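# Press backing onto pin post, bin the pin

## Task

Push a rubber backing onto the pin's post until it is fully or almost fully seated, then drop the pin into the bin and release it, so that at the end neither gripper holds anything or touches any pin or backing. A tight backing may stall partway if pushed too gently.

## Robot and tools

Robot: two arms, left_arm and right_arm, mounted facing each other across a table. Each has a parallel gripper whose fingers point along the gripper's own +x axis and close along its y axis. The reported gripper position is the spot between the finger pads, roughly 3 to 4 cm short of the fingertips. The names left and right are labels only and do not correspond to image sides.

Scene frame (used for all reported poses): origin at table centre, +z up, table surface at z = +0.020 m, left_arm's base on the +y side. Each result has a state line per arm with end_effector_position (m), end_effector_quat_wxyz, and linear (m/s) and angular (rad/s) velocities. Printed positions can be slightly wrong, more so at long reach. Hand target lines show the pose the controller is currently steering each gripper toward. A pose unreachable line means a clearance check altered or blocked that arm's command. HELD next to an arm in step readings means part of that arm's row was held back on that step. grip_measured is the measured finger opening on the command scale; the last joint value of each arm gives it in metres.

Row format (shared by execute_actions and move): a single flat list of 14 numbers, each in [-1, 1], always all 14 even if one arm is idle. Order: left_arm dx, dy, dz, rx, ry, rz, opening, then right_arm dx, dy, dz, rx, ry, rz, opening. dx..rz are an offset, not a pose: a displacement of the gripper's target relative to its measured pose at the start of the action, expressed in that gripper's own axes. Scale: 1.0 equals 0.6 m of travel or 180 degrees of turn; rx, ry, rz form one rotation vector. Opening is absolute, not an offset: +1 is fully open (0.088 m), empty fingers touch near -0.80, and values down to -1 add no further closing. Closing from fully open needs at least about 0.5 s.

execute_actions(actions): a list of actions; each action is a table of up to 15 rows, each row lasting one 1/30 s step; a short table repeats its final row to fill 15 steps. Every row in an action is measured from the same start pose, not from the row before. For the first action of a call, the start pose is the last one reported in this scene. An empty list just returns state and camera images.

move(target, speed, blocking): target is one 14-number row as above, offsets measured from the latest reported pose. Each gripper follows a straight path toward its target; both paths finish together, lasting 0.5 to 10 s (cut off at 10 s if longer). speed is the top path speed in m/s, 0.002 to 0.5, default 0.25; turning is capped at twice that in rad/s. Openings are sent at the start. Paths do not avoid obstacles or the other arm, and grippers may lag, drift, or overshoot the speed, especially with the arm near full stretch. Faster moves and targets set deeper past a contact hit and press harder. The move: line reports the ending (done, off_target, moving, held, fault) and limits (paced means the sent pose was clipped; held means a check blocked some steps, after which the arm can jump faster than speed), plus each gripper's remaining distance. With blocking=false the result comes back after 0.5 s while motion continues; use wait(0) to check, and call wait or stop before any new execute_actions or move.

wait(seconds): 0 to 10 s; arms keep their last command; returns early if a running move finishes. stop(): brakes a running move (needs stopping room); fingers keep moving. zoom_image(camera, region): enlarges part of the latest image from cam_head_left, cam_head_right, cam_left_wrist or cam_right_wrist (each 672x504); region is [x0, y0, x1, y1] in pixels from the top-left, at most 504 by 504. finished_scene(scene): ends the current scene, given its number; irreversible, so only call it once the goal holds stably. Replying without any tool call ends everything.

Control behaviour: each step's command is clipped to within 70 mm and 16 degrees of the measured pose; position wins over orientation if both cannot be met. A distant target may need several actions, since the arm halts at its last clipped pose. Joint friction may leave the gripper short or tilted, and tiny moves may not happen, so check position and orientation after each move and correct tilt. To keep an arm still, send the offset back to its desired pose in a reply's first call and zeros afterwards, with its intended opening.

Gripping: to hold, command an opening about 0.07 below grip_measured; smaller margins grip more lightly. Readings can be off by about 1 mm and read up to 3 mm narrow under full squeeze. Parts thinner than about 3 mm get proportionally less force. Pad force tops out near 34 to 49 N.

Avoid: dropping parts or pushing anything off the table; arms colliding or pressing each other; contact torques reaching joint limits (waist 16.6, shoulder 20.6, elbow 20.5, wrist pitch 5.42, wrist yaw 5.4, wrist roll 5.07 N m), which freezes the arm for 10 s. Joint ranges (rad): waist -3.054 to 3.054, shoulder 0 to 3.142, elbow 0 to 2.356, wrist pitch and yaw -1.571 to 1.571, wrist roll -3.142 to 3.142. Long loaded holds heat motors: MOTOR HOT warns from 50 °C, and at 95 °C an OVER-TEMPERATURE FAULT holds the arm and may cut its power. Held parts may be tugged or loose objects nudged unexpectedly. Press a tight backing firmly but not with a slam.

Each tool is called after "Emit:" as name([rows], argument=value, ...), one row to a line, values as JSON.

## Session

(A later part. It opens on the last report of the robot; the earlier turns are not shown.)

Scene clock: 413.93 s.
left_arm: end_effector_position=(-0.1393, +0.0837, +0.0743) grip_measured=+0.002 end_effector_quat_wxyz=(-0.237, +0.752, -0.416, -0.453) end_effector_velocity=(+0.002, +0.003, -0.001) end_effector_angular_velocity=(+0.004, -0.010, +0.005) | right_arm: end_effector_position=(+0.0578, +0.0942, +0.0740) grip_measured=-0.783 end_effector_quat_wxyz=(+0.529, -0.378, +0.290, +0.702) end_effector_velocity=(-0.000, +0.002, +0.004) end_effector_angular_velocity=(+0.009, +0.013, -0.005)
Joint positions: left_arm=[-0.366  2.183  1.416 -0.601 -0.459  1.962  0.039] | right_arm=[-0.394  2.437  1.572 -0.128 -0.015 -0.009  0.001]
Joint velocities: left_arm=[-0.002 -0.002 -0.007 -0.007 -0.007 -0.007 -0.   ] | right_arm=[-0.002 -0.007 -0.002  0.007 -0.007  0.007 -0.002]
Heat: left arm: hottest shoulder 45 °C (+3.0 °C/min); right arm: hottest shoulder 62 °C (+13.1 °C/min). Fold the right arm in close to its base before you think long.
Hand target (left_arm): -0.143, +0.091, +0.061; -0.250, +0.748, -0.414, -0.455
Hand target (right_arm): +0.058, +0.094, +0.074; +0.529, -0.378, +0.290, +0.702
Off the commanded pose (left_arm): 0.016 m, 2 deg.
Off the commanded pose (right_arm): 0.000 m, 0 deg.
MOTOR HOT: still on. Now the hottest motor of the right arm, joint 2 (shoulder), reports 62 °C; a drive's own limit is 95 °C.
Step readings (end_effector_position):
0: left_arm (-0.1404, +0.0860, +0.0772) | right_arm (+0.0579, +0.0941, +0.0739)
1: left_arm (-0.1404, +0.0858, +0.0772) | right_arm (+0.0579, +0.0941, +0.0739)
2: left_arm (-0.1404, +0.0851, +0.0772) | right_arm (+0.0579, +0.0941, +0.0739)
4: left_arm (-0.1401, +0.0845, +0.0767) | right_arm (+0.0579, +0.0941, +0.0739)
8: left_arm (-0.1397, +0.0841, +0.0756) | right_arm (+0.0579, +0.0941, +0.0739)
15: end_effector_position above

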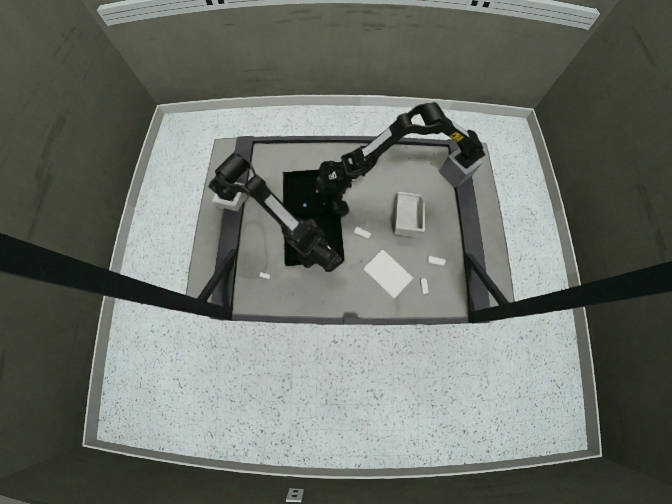

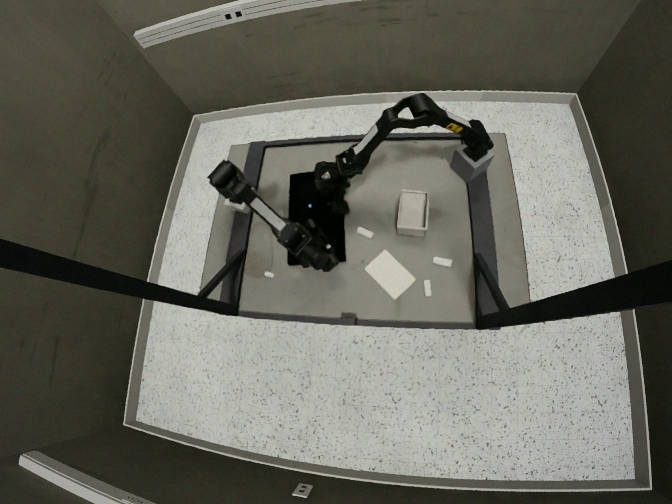

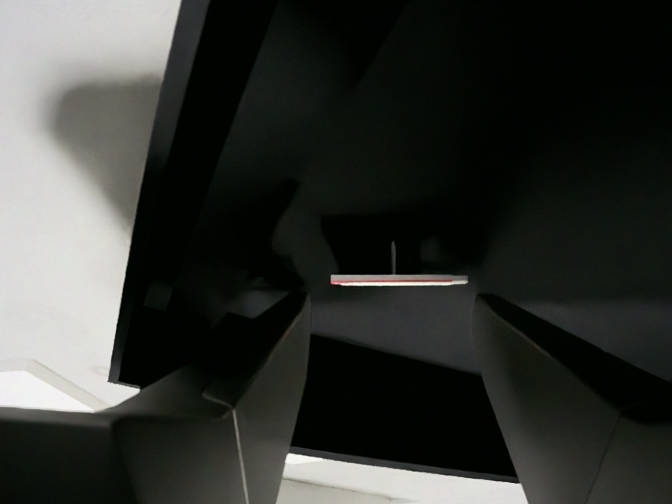

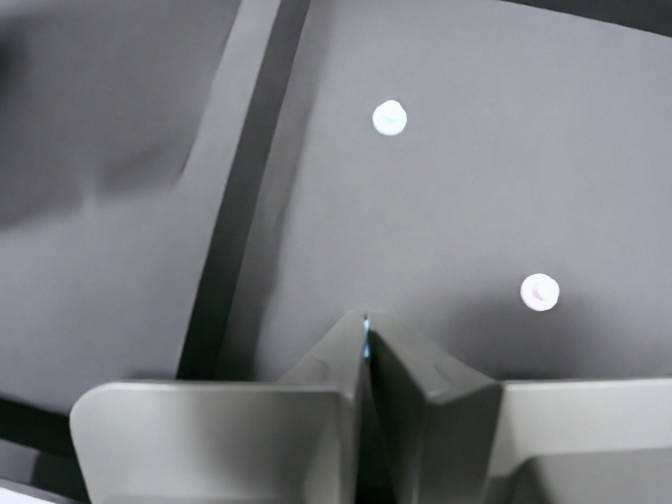

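Emit:
execute_actions(actions=[])

Scene clock: 438.30 s.
left_arm: end_effector_position=(-0.1393, +0.0837, +0.0742) grip_measured=+0.002 end_effector_quat_wxyz=(-0.236, +0.752, -0.416, -0.453) end_effector_velocity=(+0.001, -0.001, +0.000) end_effector_angular_velocity=(-0.017, -0.013, +0.008) | right_arm: end_effector_position=(+0.0578, +0.0942, +0.0740) grip_measured=-0.788 end_effector_quat_wxyz=(+0.529, -0.378, +0.290, +0.702) end_effector_velocity=(+0.002, -0.006, -0.004) end_effector_angular_velocity=(-0.026, -0.005, +0.008)
Joint positions: left_arm=[-0.366  2.183  1.415 -0.6   -0.459  1.961  0.039] | right_arm=[-0.394  2.437  1.572 -0.128 -0.015 -0.009  0.   ]
Joint velocities: left_arm=[-0.002  0.002 -0.002  0.007 -0.022 -0.007 -0.   ] | right_arm=[-0.002 -0.002 -0.007 -0.022 -0.007 -0.007 -0.   ]
Heat: left arm: hottest shoulder 41 °C (-4.0 °C/min); right arm: hottest shoulder 62 °C (+7.0 °C/min). Fold the right arm in close to its base before you think long.
Hand target (left_arm): -0.143, +0.091, +0.061; -0.250, +0.748, -0.414, -0.455
Hand target (right_arm): +0.058, +0.094, +0.074; +0.529, -0.378, +0.290, +0.702
Off the commanded pose (left_arm): 0.016 m, 2 deg.
Off the commanded pose (right_arm): 0.000 m, 0 deg.
MOTOR HOT: still on. Now the hottest motor of the right arm, joint 2 (shoulder), reports 62 °C; a drive's own limit is 95 °C.

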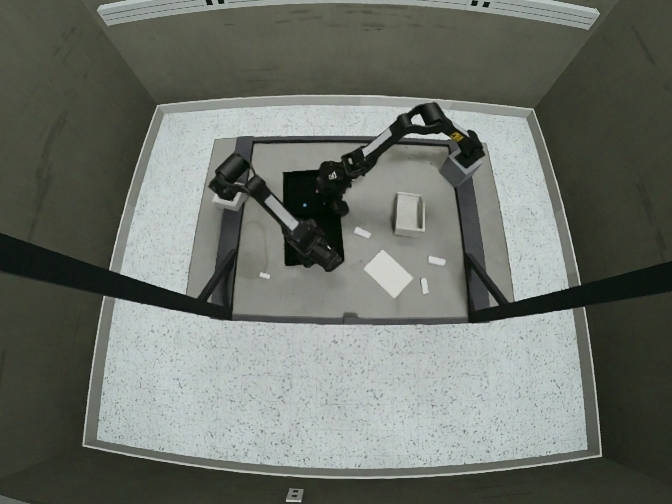

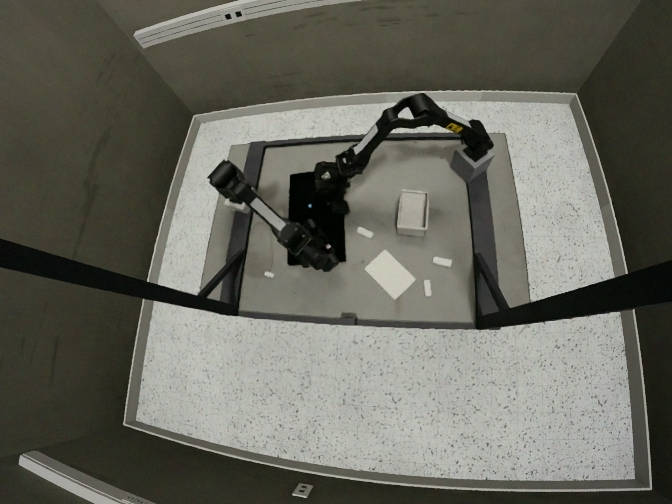

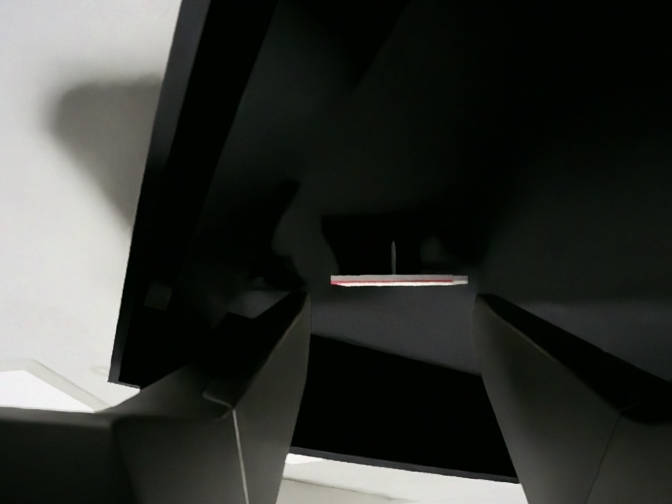

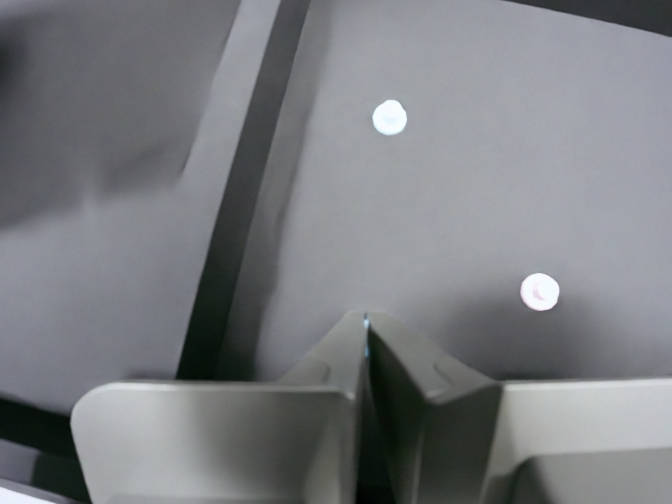

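Emit:
execute_actions([
  [[0,0,0,0,0,0,0.0, 0,0,0,0,0,0,-0.5]],
  [[0,0,0,0,0,0,0.0, 0.004,0,-0.0026,0,0,0,-0.5],[0,0,0,0,0,0,0.0, 0.008,0,-0.0052,0,0,0,-0.5],[0,0,0,0,0,0,0.0, 0.012,0,-0.0078,0,0,0,-0.5],[0,0,0,0,0,0,0.0, 0.016,0,-0.0104,0,0,0,-0.5],[0,0,0,0,0,0,0.0, 0.02,0,-0.013,0,0,0,-0.5],[0,0,0,0,0,0,0.0, 0.0224,0,-0.0145,0,0,0,-0.5]],
])

Scene clock: 469.33 s.
left_arm: end_effector_position=(-0.1381, +0.0831, +0.0744) grip_measured=+0.002 end_effector_quat_wxyz=(-0.236, +0.754, -0.415, -0.452) end_effector_velocity=(-0.001, -0.001, +0.001) end_effector_angular_velocity=(-0.008, -0.004, -0.007) | right_arm: end_effector_position=(+0.0567, +0.0986, +0.0702) grip_measured=-0.502 end_effector_quat_wxyz=(+0.533, -0.369, +0.284, +0.707) end_effector_velocity=(+0.001, -0.002, -0.000) end_effector_angular_velocity=(-0.010, +0.008, -0.004)
Joint positions: left_arm=[-0.364  2.183  1.415 -0.6   -0.463  1.961  0.039] | right_arm=[-0.394  2.453  1.572 -0.088 -0.015 -0.009  0.014]
Joint velocities: left_arm=[-0.002 -0.002 -0.002  0.007 -0.007  0.007 -0.   ] | right_arm=[-0.002 -0.002 -0.002 -0.007 -0.007  0.007  0.   ]
Heat: left arm: hottest shoulder 40 °C (-5.0 °C/min); right arm: hottest shoulder 62 °C (+1.0 °C/min). Fold the right arm in close to its base before you think long.
Hand target (left_arm): -0.138, +0.083, +0.074; -0.236, +0.753, -0.415, -0.452
Hand target (right_arm): +0.058, +0.094, +0.058; +0.529, -0.378, +0.290, +0.702
Off the commanded pose (left_arm): 0.000 m, 0 deg.
Off the commanded pose (right_arm): 0.013 m, 1 deg.
MOTOR HOT: still on. Now the hottest motor of the right arm, joint 2 (shoulder), reports 62 °C; a drive's own limit is 95 °C.
Step readings (end_effector_position; steps 1 to 15: 1st action; 16 to 30: 2nd action):
0: left_arm (-0.1393, +0.0837, +0.0742) | right_arm (+0.0578, +0.0942, +0.0740)
1: left_arm (-0.1391, +0.0836, +0.0742) | right_arm (+0.0578, +0.0942, +0.0740)
2: left_arm (-0.1388, +0.0834, +0.0743) | right_arm (+0.0578, +0.0942, +0.0740)
4: left_arm (-0.1385, +0.0833, +0.0743) | right_arm (+0.0578, +0.0942, +0.0740)
8: left_arm (-0.1385, +0.0832, +0.0743) | right_arm (+0.0578, +0.0942, +0.0740)
15: left_arm (-0.1384, +0.0833, +0.0743) | right_arm (+0.0578, +0.0942, +0.0740)
16: left_arm (-0.1383, +0.0832, +0.0744) | right_arm (+0.0578, +0.0942, +0.0740)
17: left_arm (-0.1383, +0.0832, +0.0744) | right_arm (+0.0578, +0.0944, +0.0742)
19: left_arm (-0.1381, +0.0831, +0.0744) | right_arm (+0.0574, +0.0959, +0.0745)
23: left_arm (-0.1381, +0.0831, +0.0744) | right_arm (+0.0568, +0.0981, +0.0720)
30: end_effector_position above

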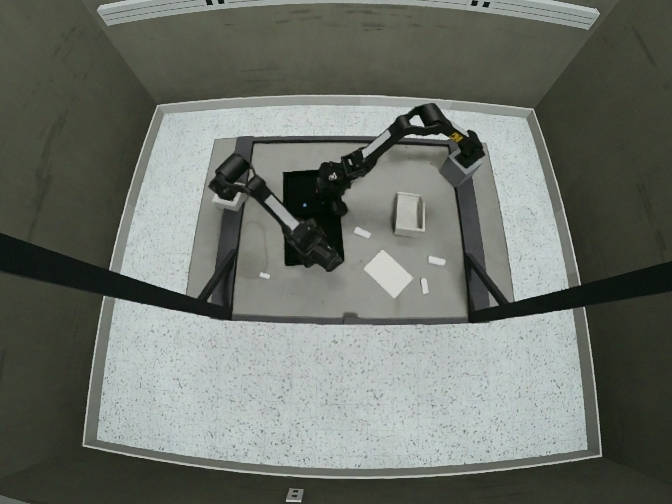

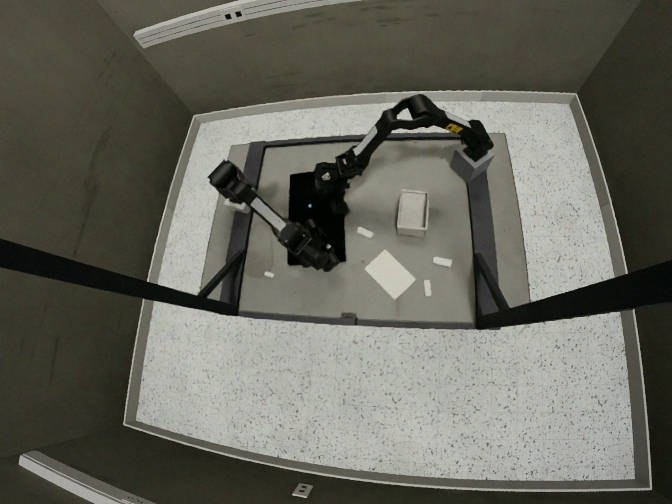

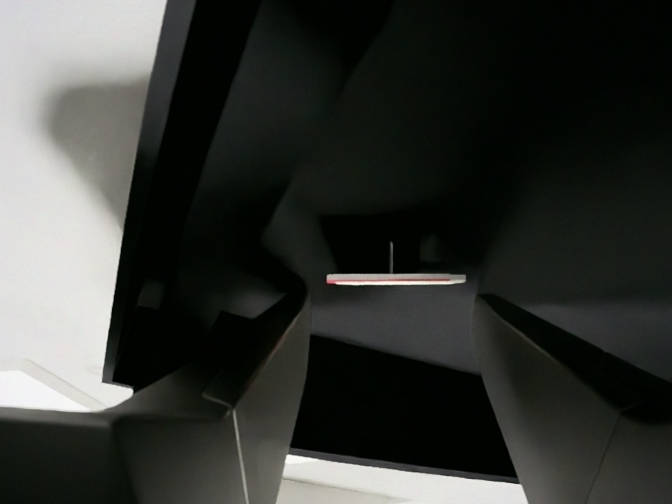

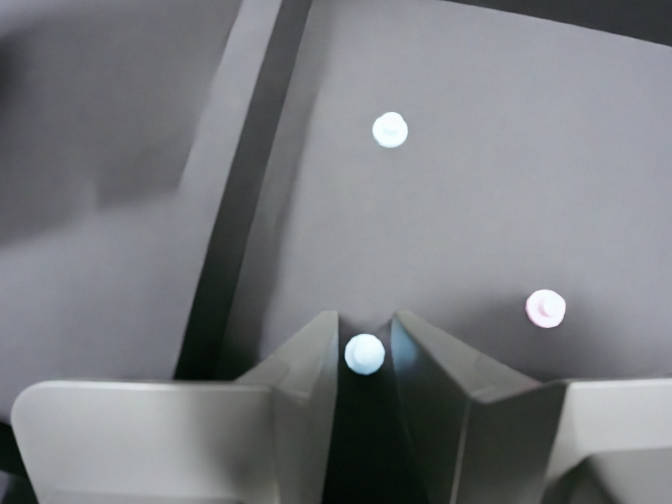

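Emit:
execute_actions([
  [[0,0,0,0,0,0,0.0, 0.009,0,-0.013,0,0.0065,0,-0.5],[0,0,0,0,0,0,0.0, 0.009,0,-0.015,0,0.008,0,-0.5],[0,0,0,0,0,0,0.0, 0.009,0,-0.017,0,0.01,0,-0.5],[0,0,0,0,0,0,0.0, 0.009,0,-0.019,0,0.0118,0,-0.5],[0,0,0,0,0,0,0.0, 0.009,0,-0.021,0,0.0135,0,-0.5],[0,0,0,0,0,0,0.0, 0.009,0,-0.0235,0,0.0156,0,-0.5]],
])

Emit:
zoom_image(camera="cam_right_wrist", region=[280, 270, 460, 405])

Scene clock: 502.50 s.
left_arm: end_effector_position=(-0.1380, +0.0830, +0.0745) grip_measured=+0.002 end_effector_quat_wxyz=(-0.236, +0.754, -0.415, -0.451) end_effector_velocity=(+0.003, +0.004, -0.000) end_effector_angular_velocity=(+0.008, -0.010, +0.018) | right_arm: end_effector_position=(+0.0571, +0.0969, +0.0694) grip_measured=-0.502 end_effector_quat_wxyz=(+0.530, -0.375, +0.288, +0.704) end_effector_velocity=(+0.005, +0.001, +0.001) end_effector_angular_velocity=(+0.001, -0.014, -0.021)
Joint positions: left_arm=[-0.364  2.183  1.415 -0.6   -0.463  1.961  0.039] | right_arm=[-0.394  2.454  1.578 -0.108 -0.015 -0.009  0.014]
Joint velocities: left_arm=[-0.002 -0.002 -0.002 -0.022 -0.007 -0.022 -0.   ] | right_arm=[-0.002 -0.002  0.002 -0.007  0.022  0.007 -0.   ]
Heat: left arm: hottest shoulder 43 °C (+2.0 °C/min); right arm: hottest shoulder 57 °C (-5.1 °C/min). Fold the right arm in close to its base before you think long.
Hand target (left_arm): -0.138, +0.083, +0.074; -0.236, +0.754, -0.415, -0.452
Hand target (right_arm): +0.059, +0.090, +0.058; +0.525, -0.387, +0.297, +0.697
Off the commanded pose (left_arm): 0.000 m, 0 deg.
Off the commanded pose (right_arm): 0.013 m, 2 deg.
MOTOR HOT: still on. Now the hottest motor of the right arm, joint 2 (shoulder), reports 57 °C; a drive's own limit is 95 °C.
Step readings (end_effector_position):
0: left_arm (-0.1381, +0.0831, +0.0744) | right_arm (+0.0567, +0.0986, +0.0700)
1: left_arm (-0.1380, +0.0831, +0.0744) | right_arm (+0.0567, +0.0986, +0.0700)
2: left_arm (-0.1380, +0.0831, +0.0744) | right_arm (+0.0567, +0.0986, +0.0700)
4: left_arm (-0.1380, +0.0831, +0.0744) | right_arm (+0.0567, +0.0983, +0.0698)
8: left_arm (-0.1380, +0.0831, +0.0744) | right_arm (+0.0571, +0.0970, +0.0692)
15: end_effector_position above

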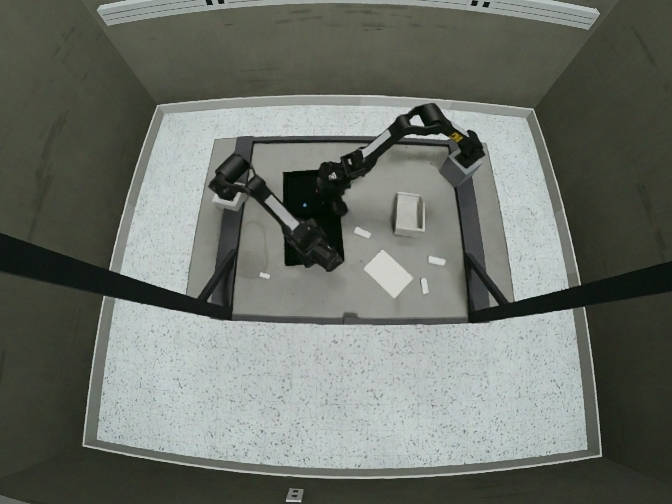

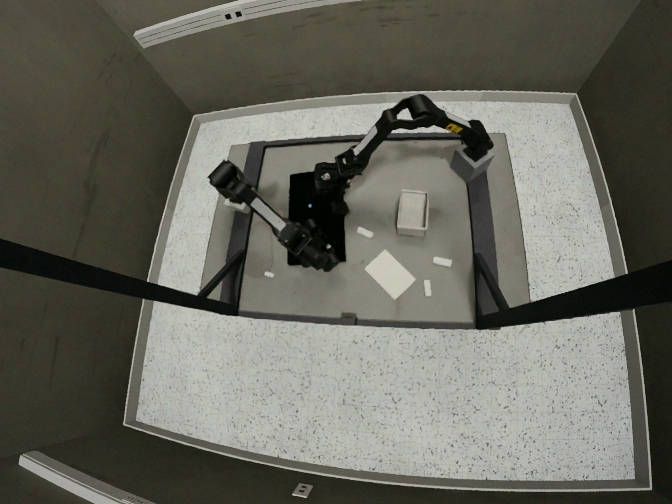

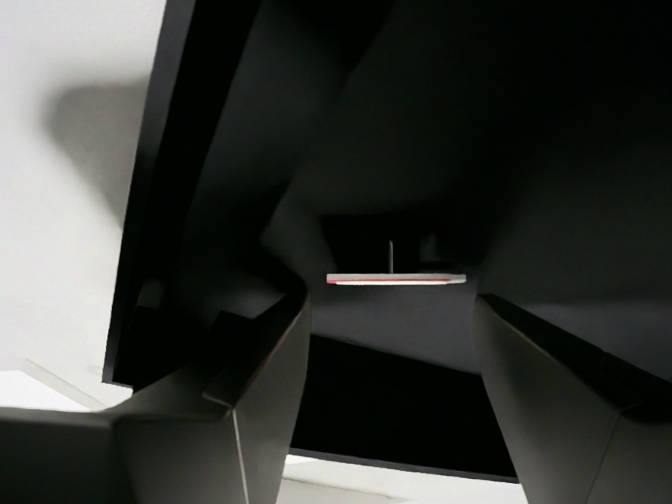

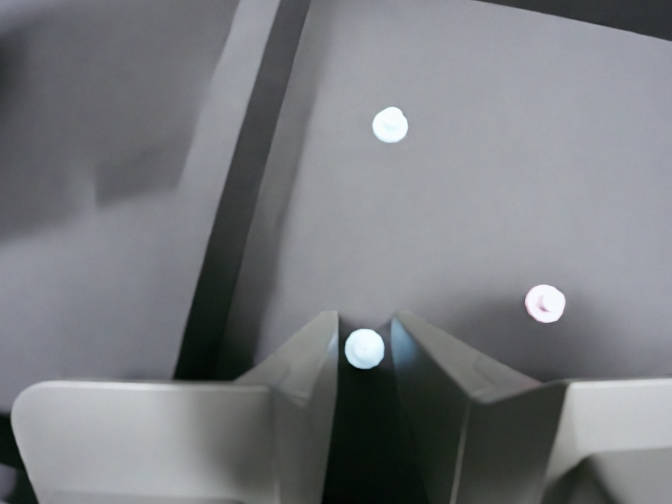

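Region (280, 270, 460, 405) of cam_right_wrist's 672x504 image, scaled by 2.800, with more detail than that image has; it fills the top 378 rows of this view, and the rest is white.

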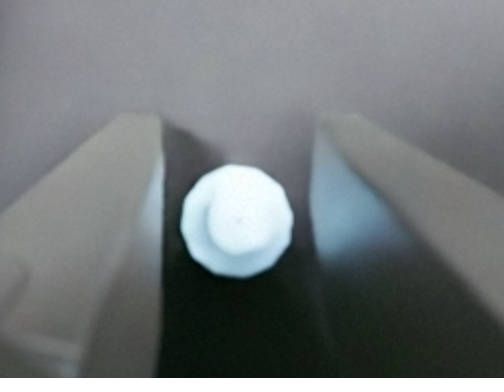

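Emit:
execute_actions([
  [[0,0,0,0,0,0,0.0, -0.004,0,0.005,0,-0.002,0,-0.5],[0,0,0,0,0,0,0.0, -0.007,0,0.0087,0,-0.0037,0,-0.5],[0,0,0,0,0,0,0.0, -0.010,0,0.011,0,-0.004,0,-0.5],[0,0,0,0,0,0,0.0, -0.0132,0,0.013,0,-0.004,0,-0.5],[0,0,0,0,0,0,0.0, -0.0132,0,0.011,0,-0.002,0,-0.5],[0,0,0,0,0,0,0.0, -0.0132,0,0.009,0,-0.0005,0,-0.5],[0,0,0,0,0,0,0.0, -0.0132,0,0.007,0,0.0013,0,-0.5],[0,0,0,0,0,0,0.0, -0.0132,0,0.005,0,0.003,0,-0.5],[0,0,0,0,0,0,0.0, -0.0132,0,0.0035,0,0.0045,0,-0.5]],
])

Scene clock: 536.63 s.
left_arm: end_effector_position=(-0.1380, +0.0830, +0.0745) grip_measured=+0.002 end_effector_quat_wxyz=(-0.235, +0.754, -0.415, -0.451) end_effector_velocity=(-0.003, -0.001, +0.001) end_effector_angular_velocity=(-0.007, +0.016, +0.003) | right_arm: end_effector_position=(+0.0579, +0.0941, +0.0731) grip_measured=-0.502 end_effector_quat_wxyz=(+0.528, -0.380, +0.292, +0.701) end_effector_velocity=(-0.002, +0.001, +0.004) end_effector_angular_velocity=(+0.008, +0.017, +0.016)
Joint positions: left_arm=[-0.364  2.183  1.415 -0.6   -0.464  1.961  0.039] | right_arm=[-0.394  2.441  1.579 -0.138 -0.015 -0.009  0.014]
Joint velocities: left_arm=[-0.002 -0.002  0.002  0.007  0.007 -0.007 -0.   ] | right_arm=[-0.002 -0.007 -0.002  0.007 -0.022 -0.007 -0.   ]
Heat: left arm: hottest shoulder 45 °C (+4.0 °C/min); right arm: hottest shoulder 56 °C (-5.0 °C/min). Fold the right arm in close to its base before you think long.
Hand target (left_arm): -0.138, +0.083, +0.074; -0.236, +0.754, -0.415, -0.452
Hand target (right_arm): +0.058, +0.094, +0.077; +0.528, -0.379, +0.292, +0.701
Off the commanded pose (left_arm): 0.000 m, 0 deg.
Off the commanded pose (right_arm): 0.004 m, 0 deg.
MOTOR HOT: still on. Now the hottest motor of the right arm, joint 2 (shoulder), reports 56 °C; a drive's own limit is 95 °C.
Step readings (end_effector_position):
0: left_arm (-0.1380, +0.0830, +0.0745) | right_arm (+0.0572, +0.0967, +0.0693)
1: left_arm (-0.1380, +0.0830, +0.0745) | right_arm (+0.0571, +0.0970, +0.0695)
2: left_arm (-0.1380, +0.0830, +0.0745) | right_arm (+0.0570, +0.0972, +0.0699)
4: left_arm (-0.1380, +0.0830, +0.0745) | right_arm (+0.0569, +0.0976, +0.0713)
8: left_arm (-0.1380, +0.0830, +0.0745) | right_arm (+0.0574, +0.0958, +0.0723)
15: end_effector_position above

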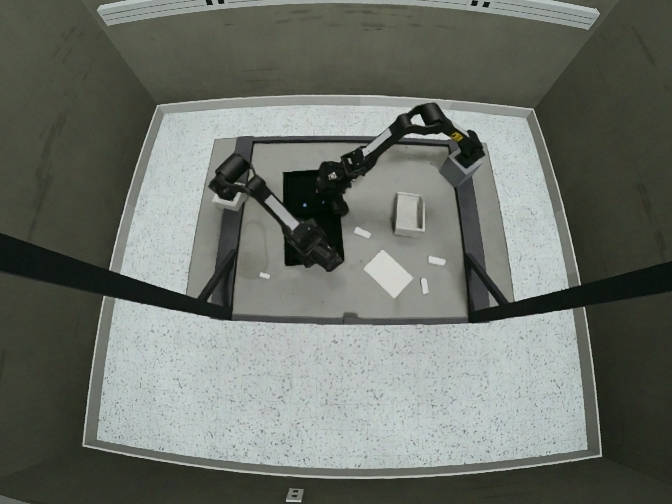

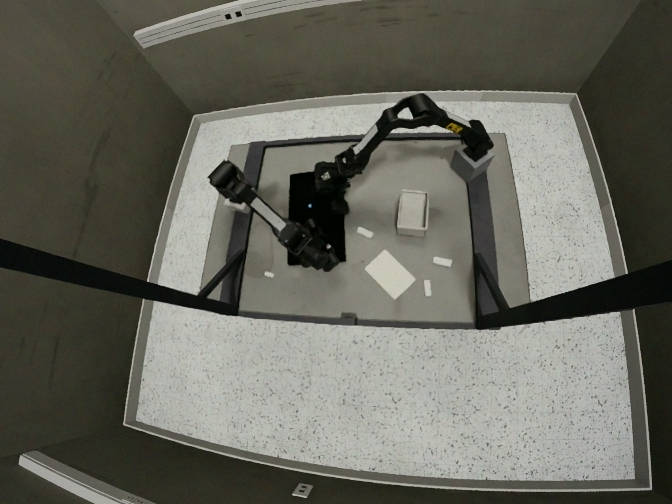

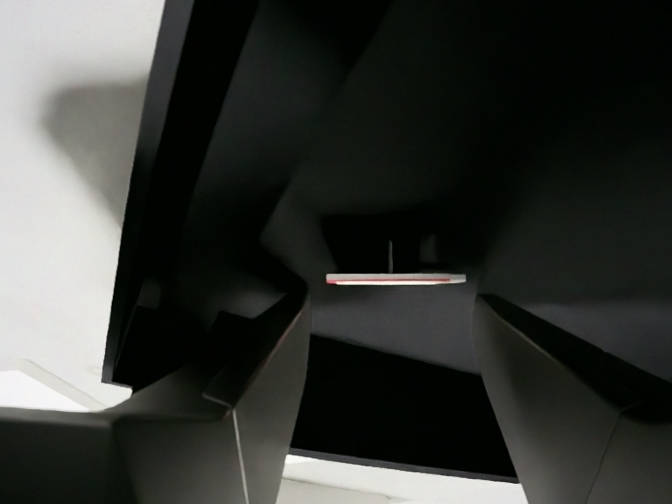

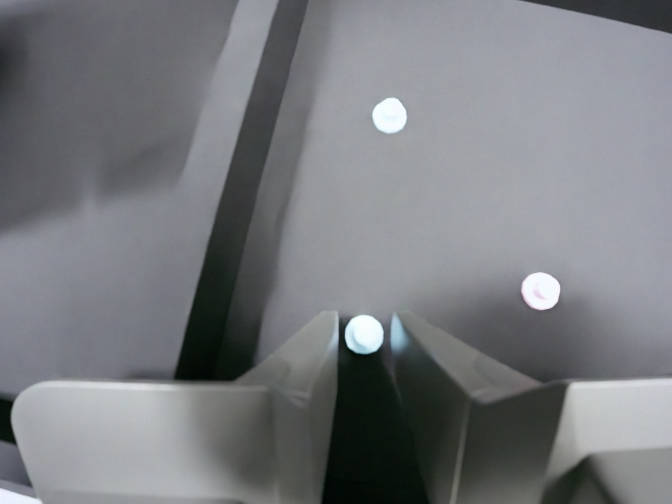

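Emit:
execute_actions([
  [[0,0,0,0,0,0,0.0, 0.004,0,-0.005,0,0.0021,0,-0.5],[0,0,0,0,0,0,0.0, 0.007,0,-0.0088,0,0.0037,0,-0.5],[0,0,0,0,0,0,0.0, 0.009,0,-0.0113,0,0.0048,0,-0.5],[0,0,0,0,0,0,0.0, 0.011,0,-0.0138,0,0.0059,0,-0.5],[0,0,0,0,0,0,0.0, 0.0125,0,-0.0156,0,0.0067,0,-0.5],[0,0,0,0,0,0,0.0, 0.0135,0,-0.0169,0,0.0072,0,-0.5]],
])

Scene clock: 545.83 s.
left_arm: end_effector_position=(-0.1379, +0.0830, +0.0745) grip_measured=+0.002 end_effector_quat_wxyz=(-0.235, +0.754, -0.415, -0.451) end_effector_velocity=(-0.001, -0.001, +0.001) end_effector_angular_velocity=(-0.016, +0.008, +0.018) | right_arm: end_effector_position=(+0.0578, +0.0942, +0.0726) grip_measured=-0.502 end_effector_quat_wxyz=(+0.528, -0.380, +0.292, +0.701) end_effector_velocity=(-0.001, -0.004, -0.002) end_effector_angular_velocity=(-0.015, +0.011, +0.016)
Joint positions: left_arm=[-0.364  2.183  1.415 -0.6   -0.464  1.961  0.039] | right_arm=[-0.394  2.442  1.579 -0.136 -0.015 -0.009  0.014]
Joint velocities: left_arm=[-0.002 -0.002 -0.002  0.007 -0.007 -0.022 -0.   ] | right_arm=[-0.002 -0.002 -0.007 -0.007 -0.022 -0.007 -0.   ]
Heat: left arm: hottest shoulder 45 °C (+3.0 °C/min); right arm: hottest shoulder 59 °C (+0.0 °C/min). Fold the right arm in close to its base before you think long.
Hand target (left_arm): -0.138, +0.083, +0.074; -0.235, +0.754, -0.415, -0.451
Hand target (right_arm): +0.059, +0.090, +0.061; +0.525, -0.388, +0.298, +0.697
Off the commanded pose (left_arm): 0.000 m, 0 deg.
Off the commanded pose (right_arm): 0.013 m, 1 deg.
MOTOR HOT: still on. Now the hottest motor of the right arm, joint 2 (shoulder), reports 59 °C; a drive's own limit is 95 °C.
Step readings (end_effector_position):
0: left_arm (-0.1380, +0.0830, +0.0745) | right_arm (+0.0579, +0.0939, +0.0731)
1: left_arm (-0.1380, +0.0830, +0.0745) | right_arm (+0.0579, +0.0939, +0.0731)
2: left_arm (-0.1380, +0.0830, +0.0745) | right_arm (+0.0579, +0.0939, +0.0731)
4: left_arm (-0.1379, +0.0830, +0.0745) | right_arm (+0.0579, +0.0939, +0.0731)
8: left_arm (-0.1379, +0.0830, +0.0745) | right_arm (+0.0579, +0.0941, +0.0731)
15: end_effector_position above

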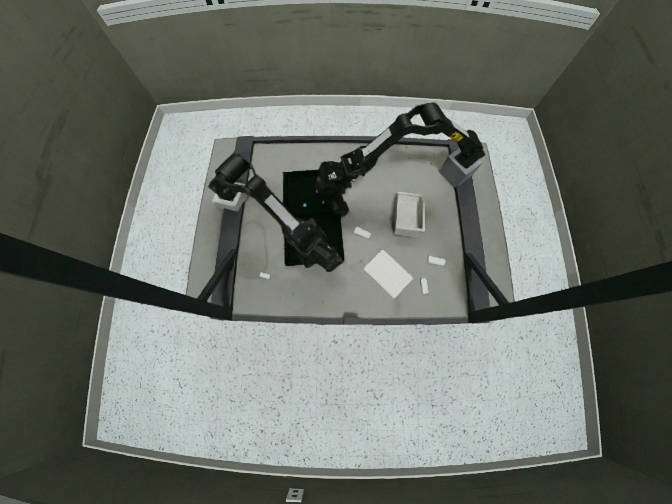

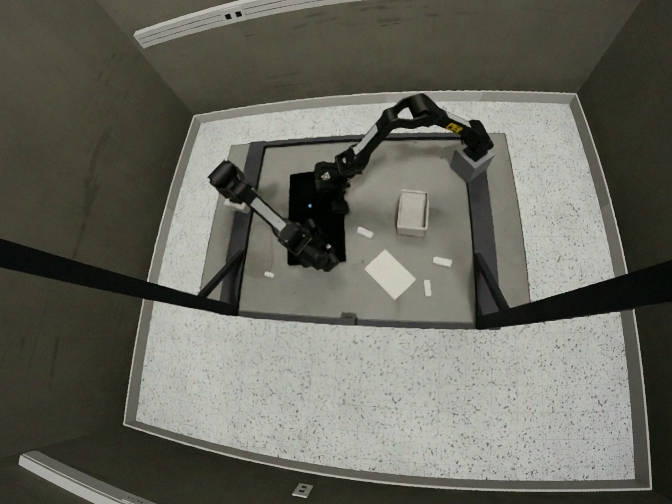

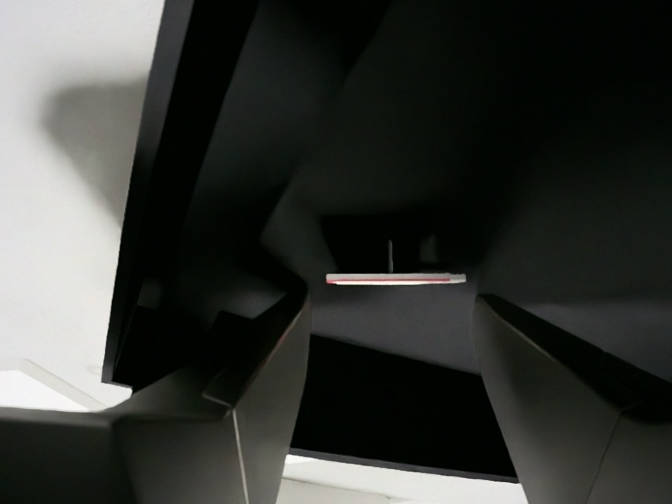

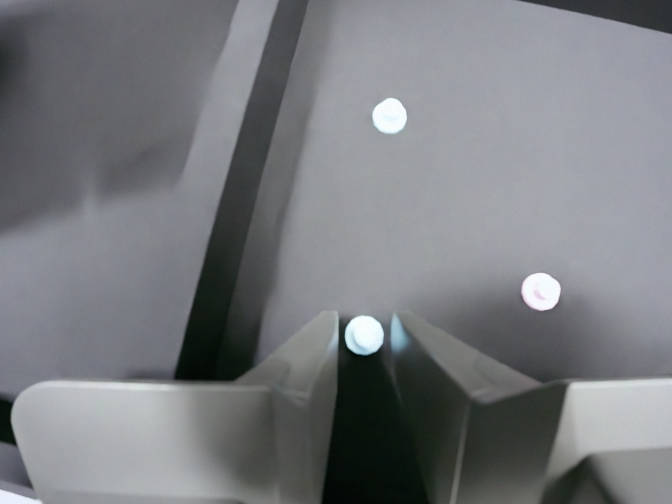

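Emit:
execute_actions([
  [[0,0,0,0,0,0,0.0, 0.0135,0,-0.0169,0,0.0072,0,-0.5],[0,0,0,0,0,0,0.0, 0.0145,0,-0.0181,0,0.0077,0,-0.5],[0,0,0,0,0,0,0.0, 0.0155,0,-0.0194,0,0.0083,0,-0.5],[0,0,0,0,0,0,0.0, 0.0165,0,-0.0206,0,0.0088,0,-0.5],[0,0,0,0,0,0,0.0, 0.0175,0,-0.0219,0,0.0093,0,-0.5]],
])

Scene clock: 573.93 s.
left_arm: end_effector_position=(-0.1379, +0.0830, +0.0745) grip_measured=+0.002 end_effector_quat_wxyz=(-0.235, +0.754, -0.415, -0.451) end_effector_velocity=(-0.001, +0.003, +0.001) end_effector_angular_velocity=(-0.004, -0.001, +0.013) | right_arm: end_effector_position=(+0.0578, +0.0944, +0.0713) grip_measured=-0.502 end_effector_quat_wxyz=(+0.528, -0.379, +0.292, +0.701) end_effector_velocity=(-0.003, +0.002, +0.003) end_effector_angular_velocity=(+0.011, +0.005, +0.013)
Joint positions: left_arm=[-0.364  2.183  1.415 -0.6   -0.464  1.961  0.039] | right_arm=[-0.394  2.445  1.579 -0.132 -0.015 -0.009  0.014]
Joint velocities: left_arm=[-0.007 -0.002 -0.002 -0.007 -0.007 -0.022 -0.   ] | right_arm=[ 0.002 -0.002  0.002  0.007 -0.007 -0.007  0.   ]
Heat: left arm: hottest shoulder 45 °C (+1.0 °C/min); right arm: hottest shoulder 56 °C (+0.0 °C/min). Fold the right arm in close to its base before you think long.
Hand target (left_arm): -0.138, +0.083, +0.075; -0.235, +0.754, -0.415, -0.451
Hand target (right_arm): +0.059, +0.089, +0.057; +0.524, -0.390, +0.300, +0.695
Off the commanded pose (left_arm): 0.000 m, 0 deg.
Off the commanded pose (right_arm): 0.016 m, 2 deg.
MOTOR HOT: still on. Now the hottest motor of the right arm, joint 2 (shoulder), reports 56 °C; a drive's own limit is 95 °C.
Step readings (end_effector_position):
0: left_arm (-0.1379, +0.0830, +0.0745) | right_arm (+0.0578, +0.0942, +0.0726)
1: left_arm (-0.1379, +0.0830, +0.0745) | right_arm (+0.0578, +0.0942, +0.0727)
2: left_arm (-0.1379, +0.0830, +0.0745) | right_arm (+0.0578, +0.0942, +0.0725)
4: left_arm (-0.1379, +0.0830, +0.0745) | right_arm (+0.0578, +0.0943, +0.0721)
8: left_arm (-0.1379, +0.0830, +0.0745) | right_arm (+0.0578, +0.0944, +0.0715)
15: end_effector_position above

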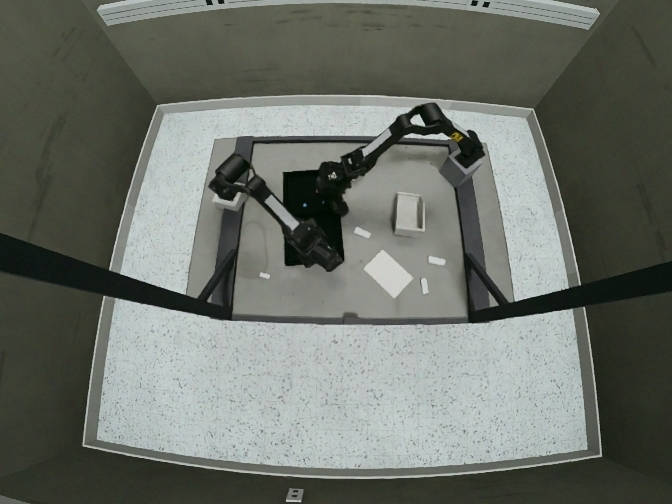

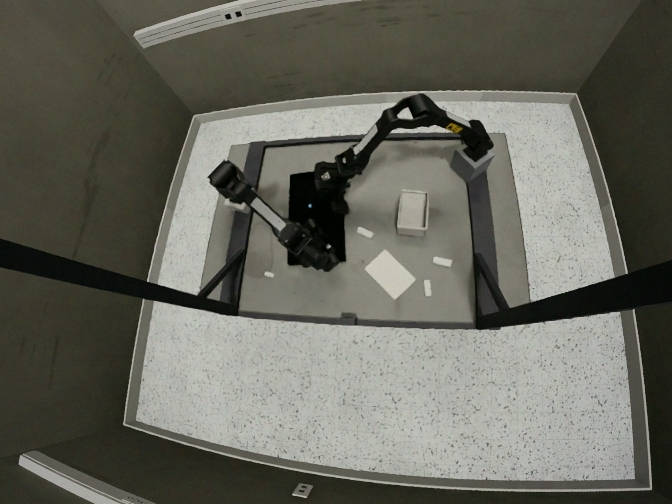

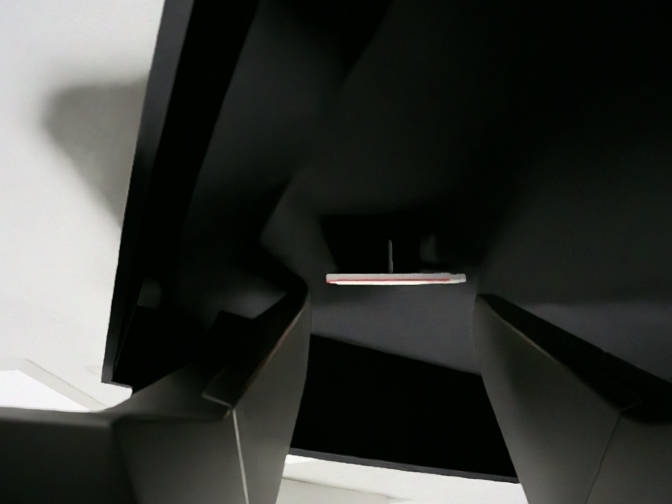

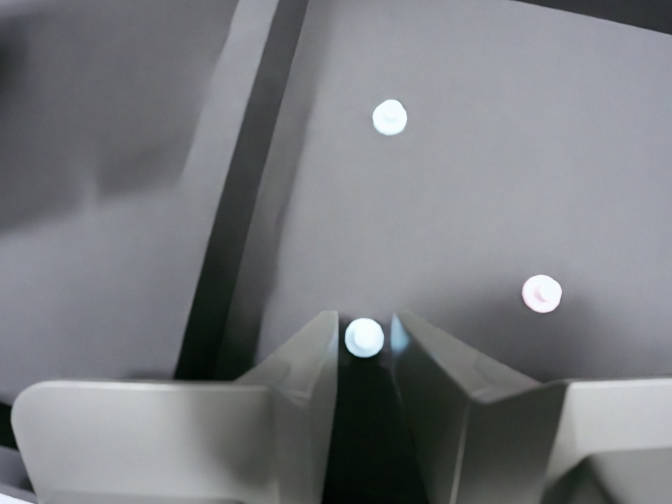

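Emit:
execute_actions([
  [[0,0,0,0,0,0,0.0, 0.0145,0,-0.0181,0,0.0077,0,-0.6],[0,0,0,0,0,0,0.0, 0.0145,0,-0.0181,0,0.0077,0,-0.64],[0,0,0,0,0,0,0.0, 0.0145,0,-0.0181,0,0.0077,0,-0.67],[0,0,0,0,0,0,0.0, 0.0145,0,-0.0181,0,0.0077,0,-0.70],[0,0,0,0,0,0,0.0, 0.0145,0,-0.0181,0,0.0077,0,-0.73],[0,0,0,0,0,0,0.0, 0.0145,0,-0.0181,0,0.0077,0,-0.76],[0,0,0,0,0,0,0.0, 0.0145,0,-0.0181,0,0.0077,0,-0.79]],
])

Scene clock: 580.83 s.
left_arm: end_effector_position=(-0.1379, +0.0830, +0.0745) grip_measured=+0.002 end_effector_quat_wxyz=(-0.235, +0.754, -0.415, -0.451) end_effector_velocity=(+0.003, +0.001, +0.001) end_effector_angular_velocity=(-0.000, -0.007, +0.010) | right_arm: end_effector_position=(+0.0570, +0.0947, +0.0712) grip_measured=-0.775 end_effector_quat_wxyz=(+0.528, -0.379, +0.291, +0.702) end_effector_velocity=(-0.002, -0.001, +0.002) end_effector_angular_velocity=(+0.004, +0.012, +0.000)
Joint positions: left_arm=[-0.364  2.183  1.415 -0.6   -0.464  1.961  0.039] | right_arm=[-0.393  2.446  1.579 -0.128 -0.015 -0.009  0.001]
Joint velocities: left_arm=[ 0.002 -0.002 -0.002 -0.007 -0.007 -0.007 -0.   ] | right_arm=[ 0.002 -0.007 -0.007  0.007 -0.007  0.007 -0.002]
Heat: left arm: hottest shoulder 45 °C (+1.0 °C/min); right arm: hottest shoulder 55 °C (-1.0 °C/min). Fold the right arm in close to its base before you think long.
Hand target (left_arm): -0.138, +0.083, +0.075; -0.235, +0.754, -0.415, -0.451
Hand target (right_arm): +0.059, +0.090, +0.058; +0.525, -0.388, +0.298, +0.696
Off the commanded pose (left_arm): 0.000 m, 0 deg.
Off the commanded pose (right_arm): 0.014 m, 2 deg.
MOTOR HOT: still on. Now the hottest motor of the right arm, joint 2 (shoulder), reports 55 °C; a drive's own limit is 95 °C.
Step readings (end_effector_position):
0: left_arm (-0.1379, +0.0830, +0.0745) | right_arm (+0.0578, +0.0944, +0.0713)
1: left_arm (-0.1379, +0.0830, +0.0745) | right_arm (+0.0577, +0.0945, +0.0714)
2: left_arm (-0.1379, +0.0830, +0.0745) | right_arm (+0.0577, +0.0947, +0.0714)
4: left_arm (-0.1379, +0.0830, +0.0745) | right_arm (+0.0572, +0.0948, +0.0713)
8: left_arm (-0.1379, +0.0830, +0.0745) | right_arm (+0.0570, +0.0947, +0.0712)
15: end_effector_position above

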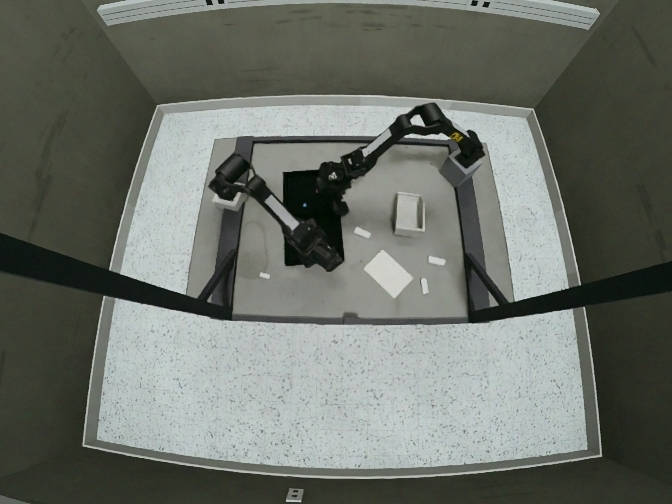

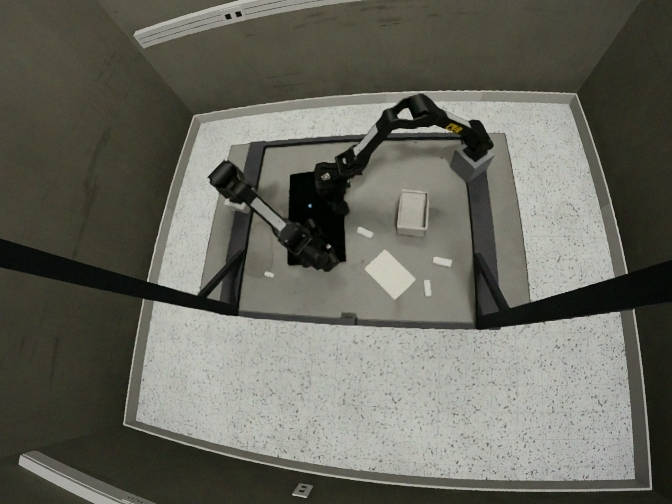

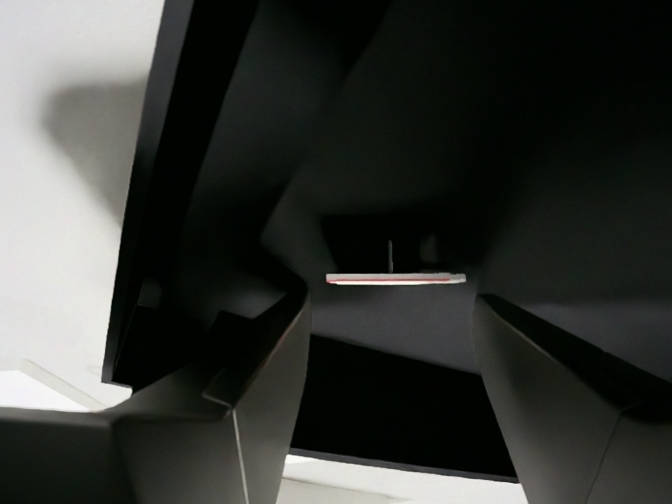

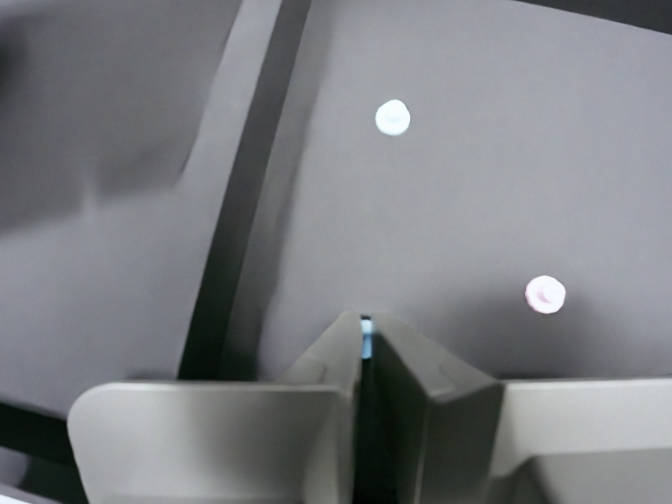

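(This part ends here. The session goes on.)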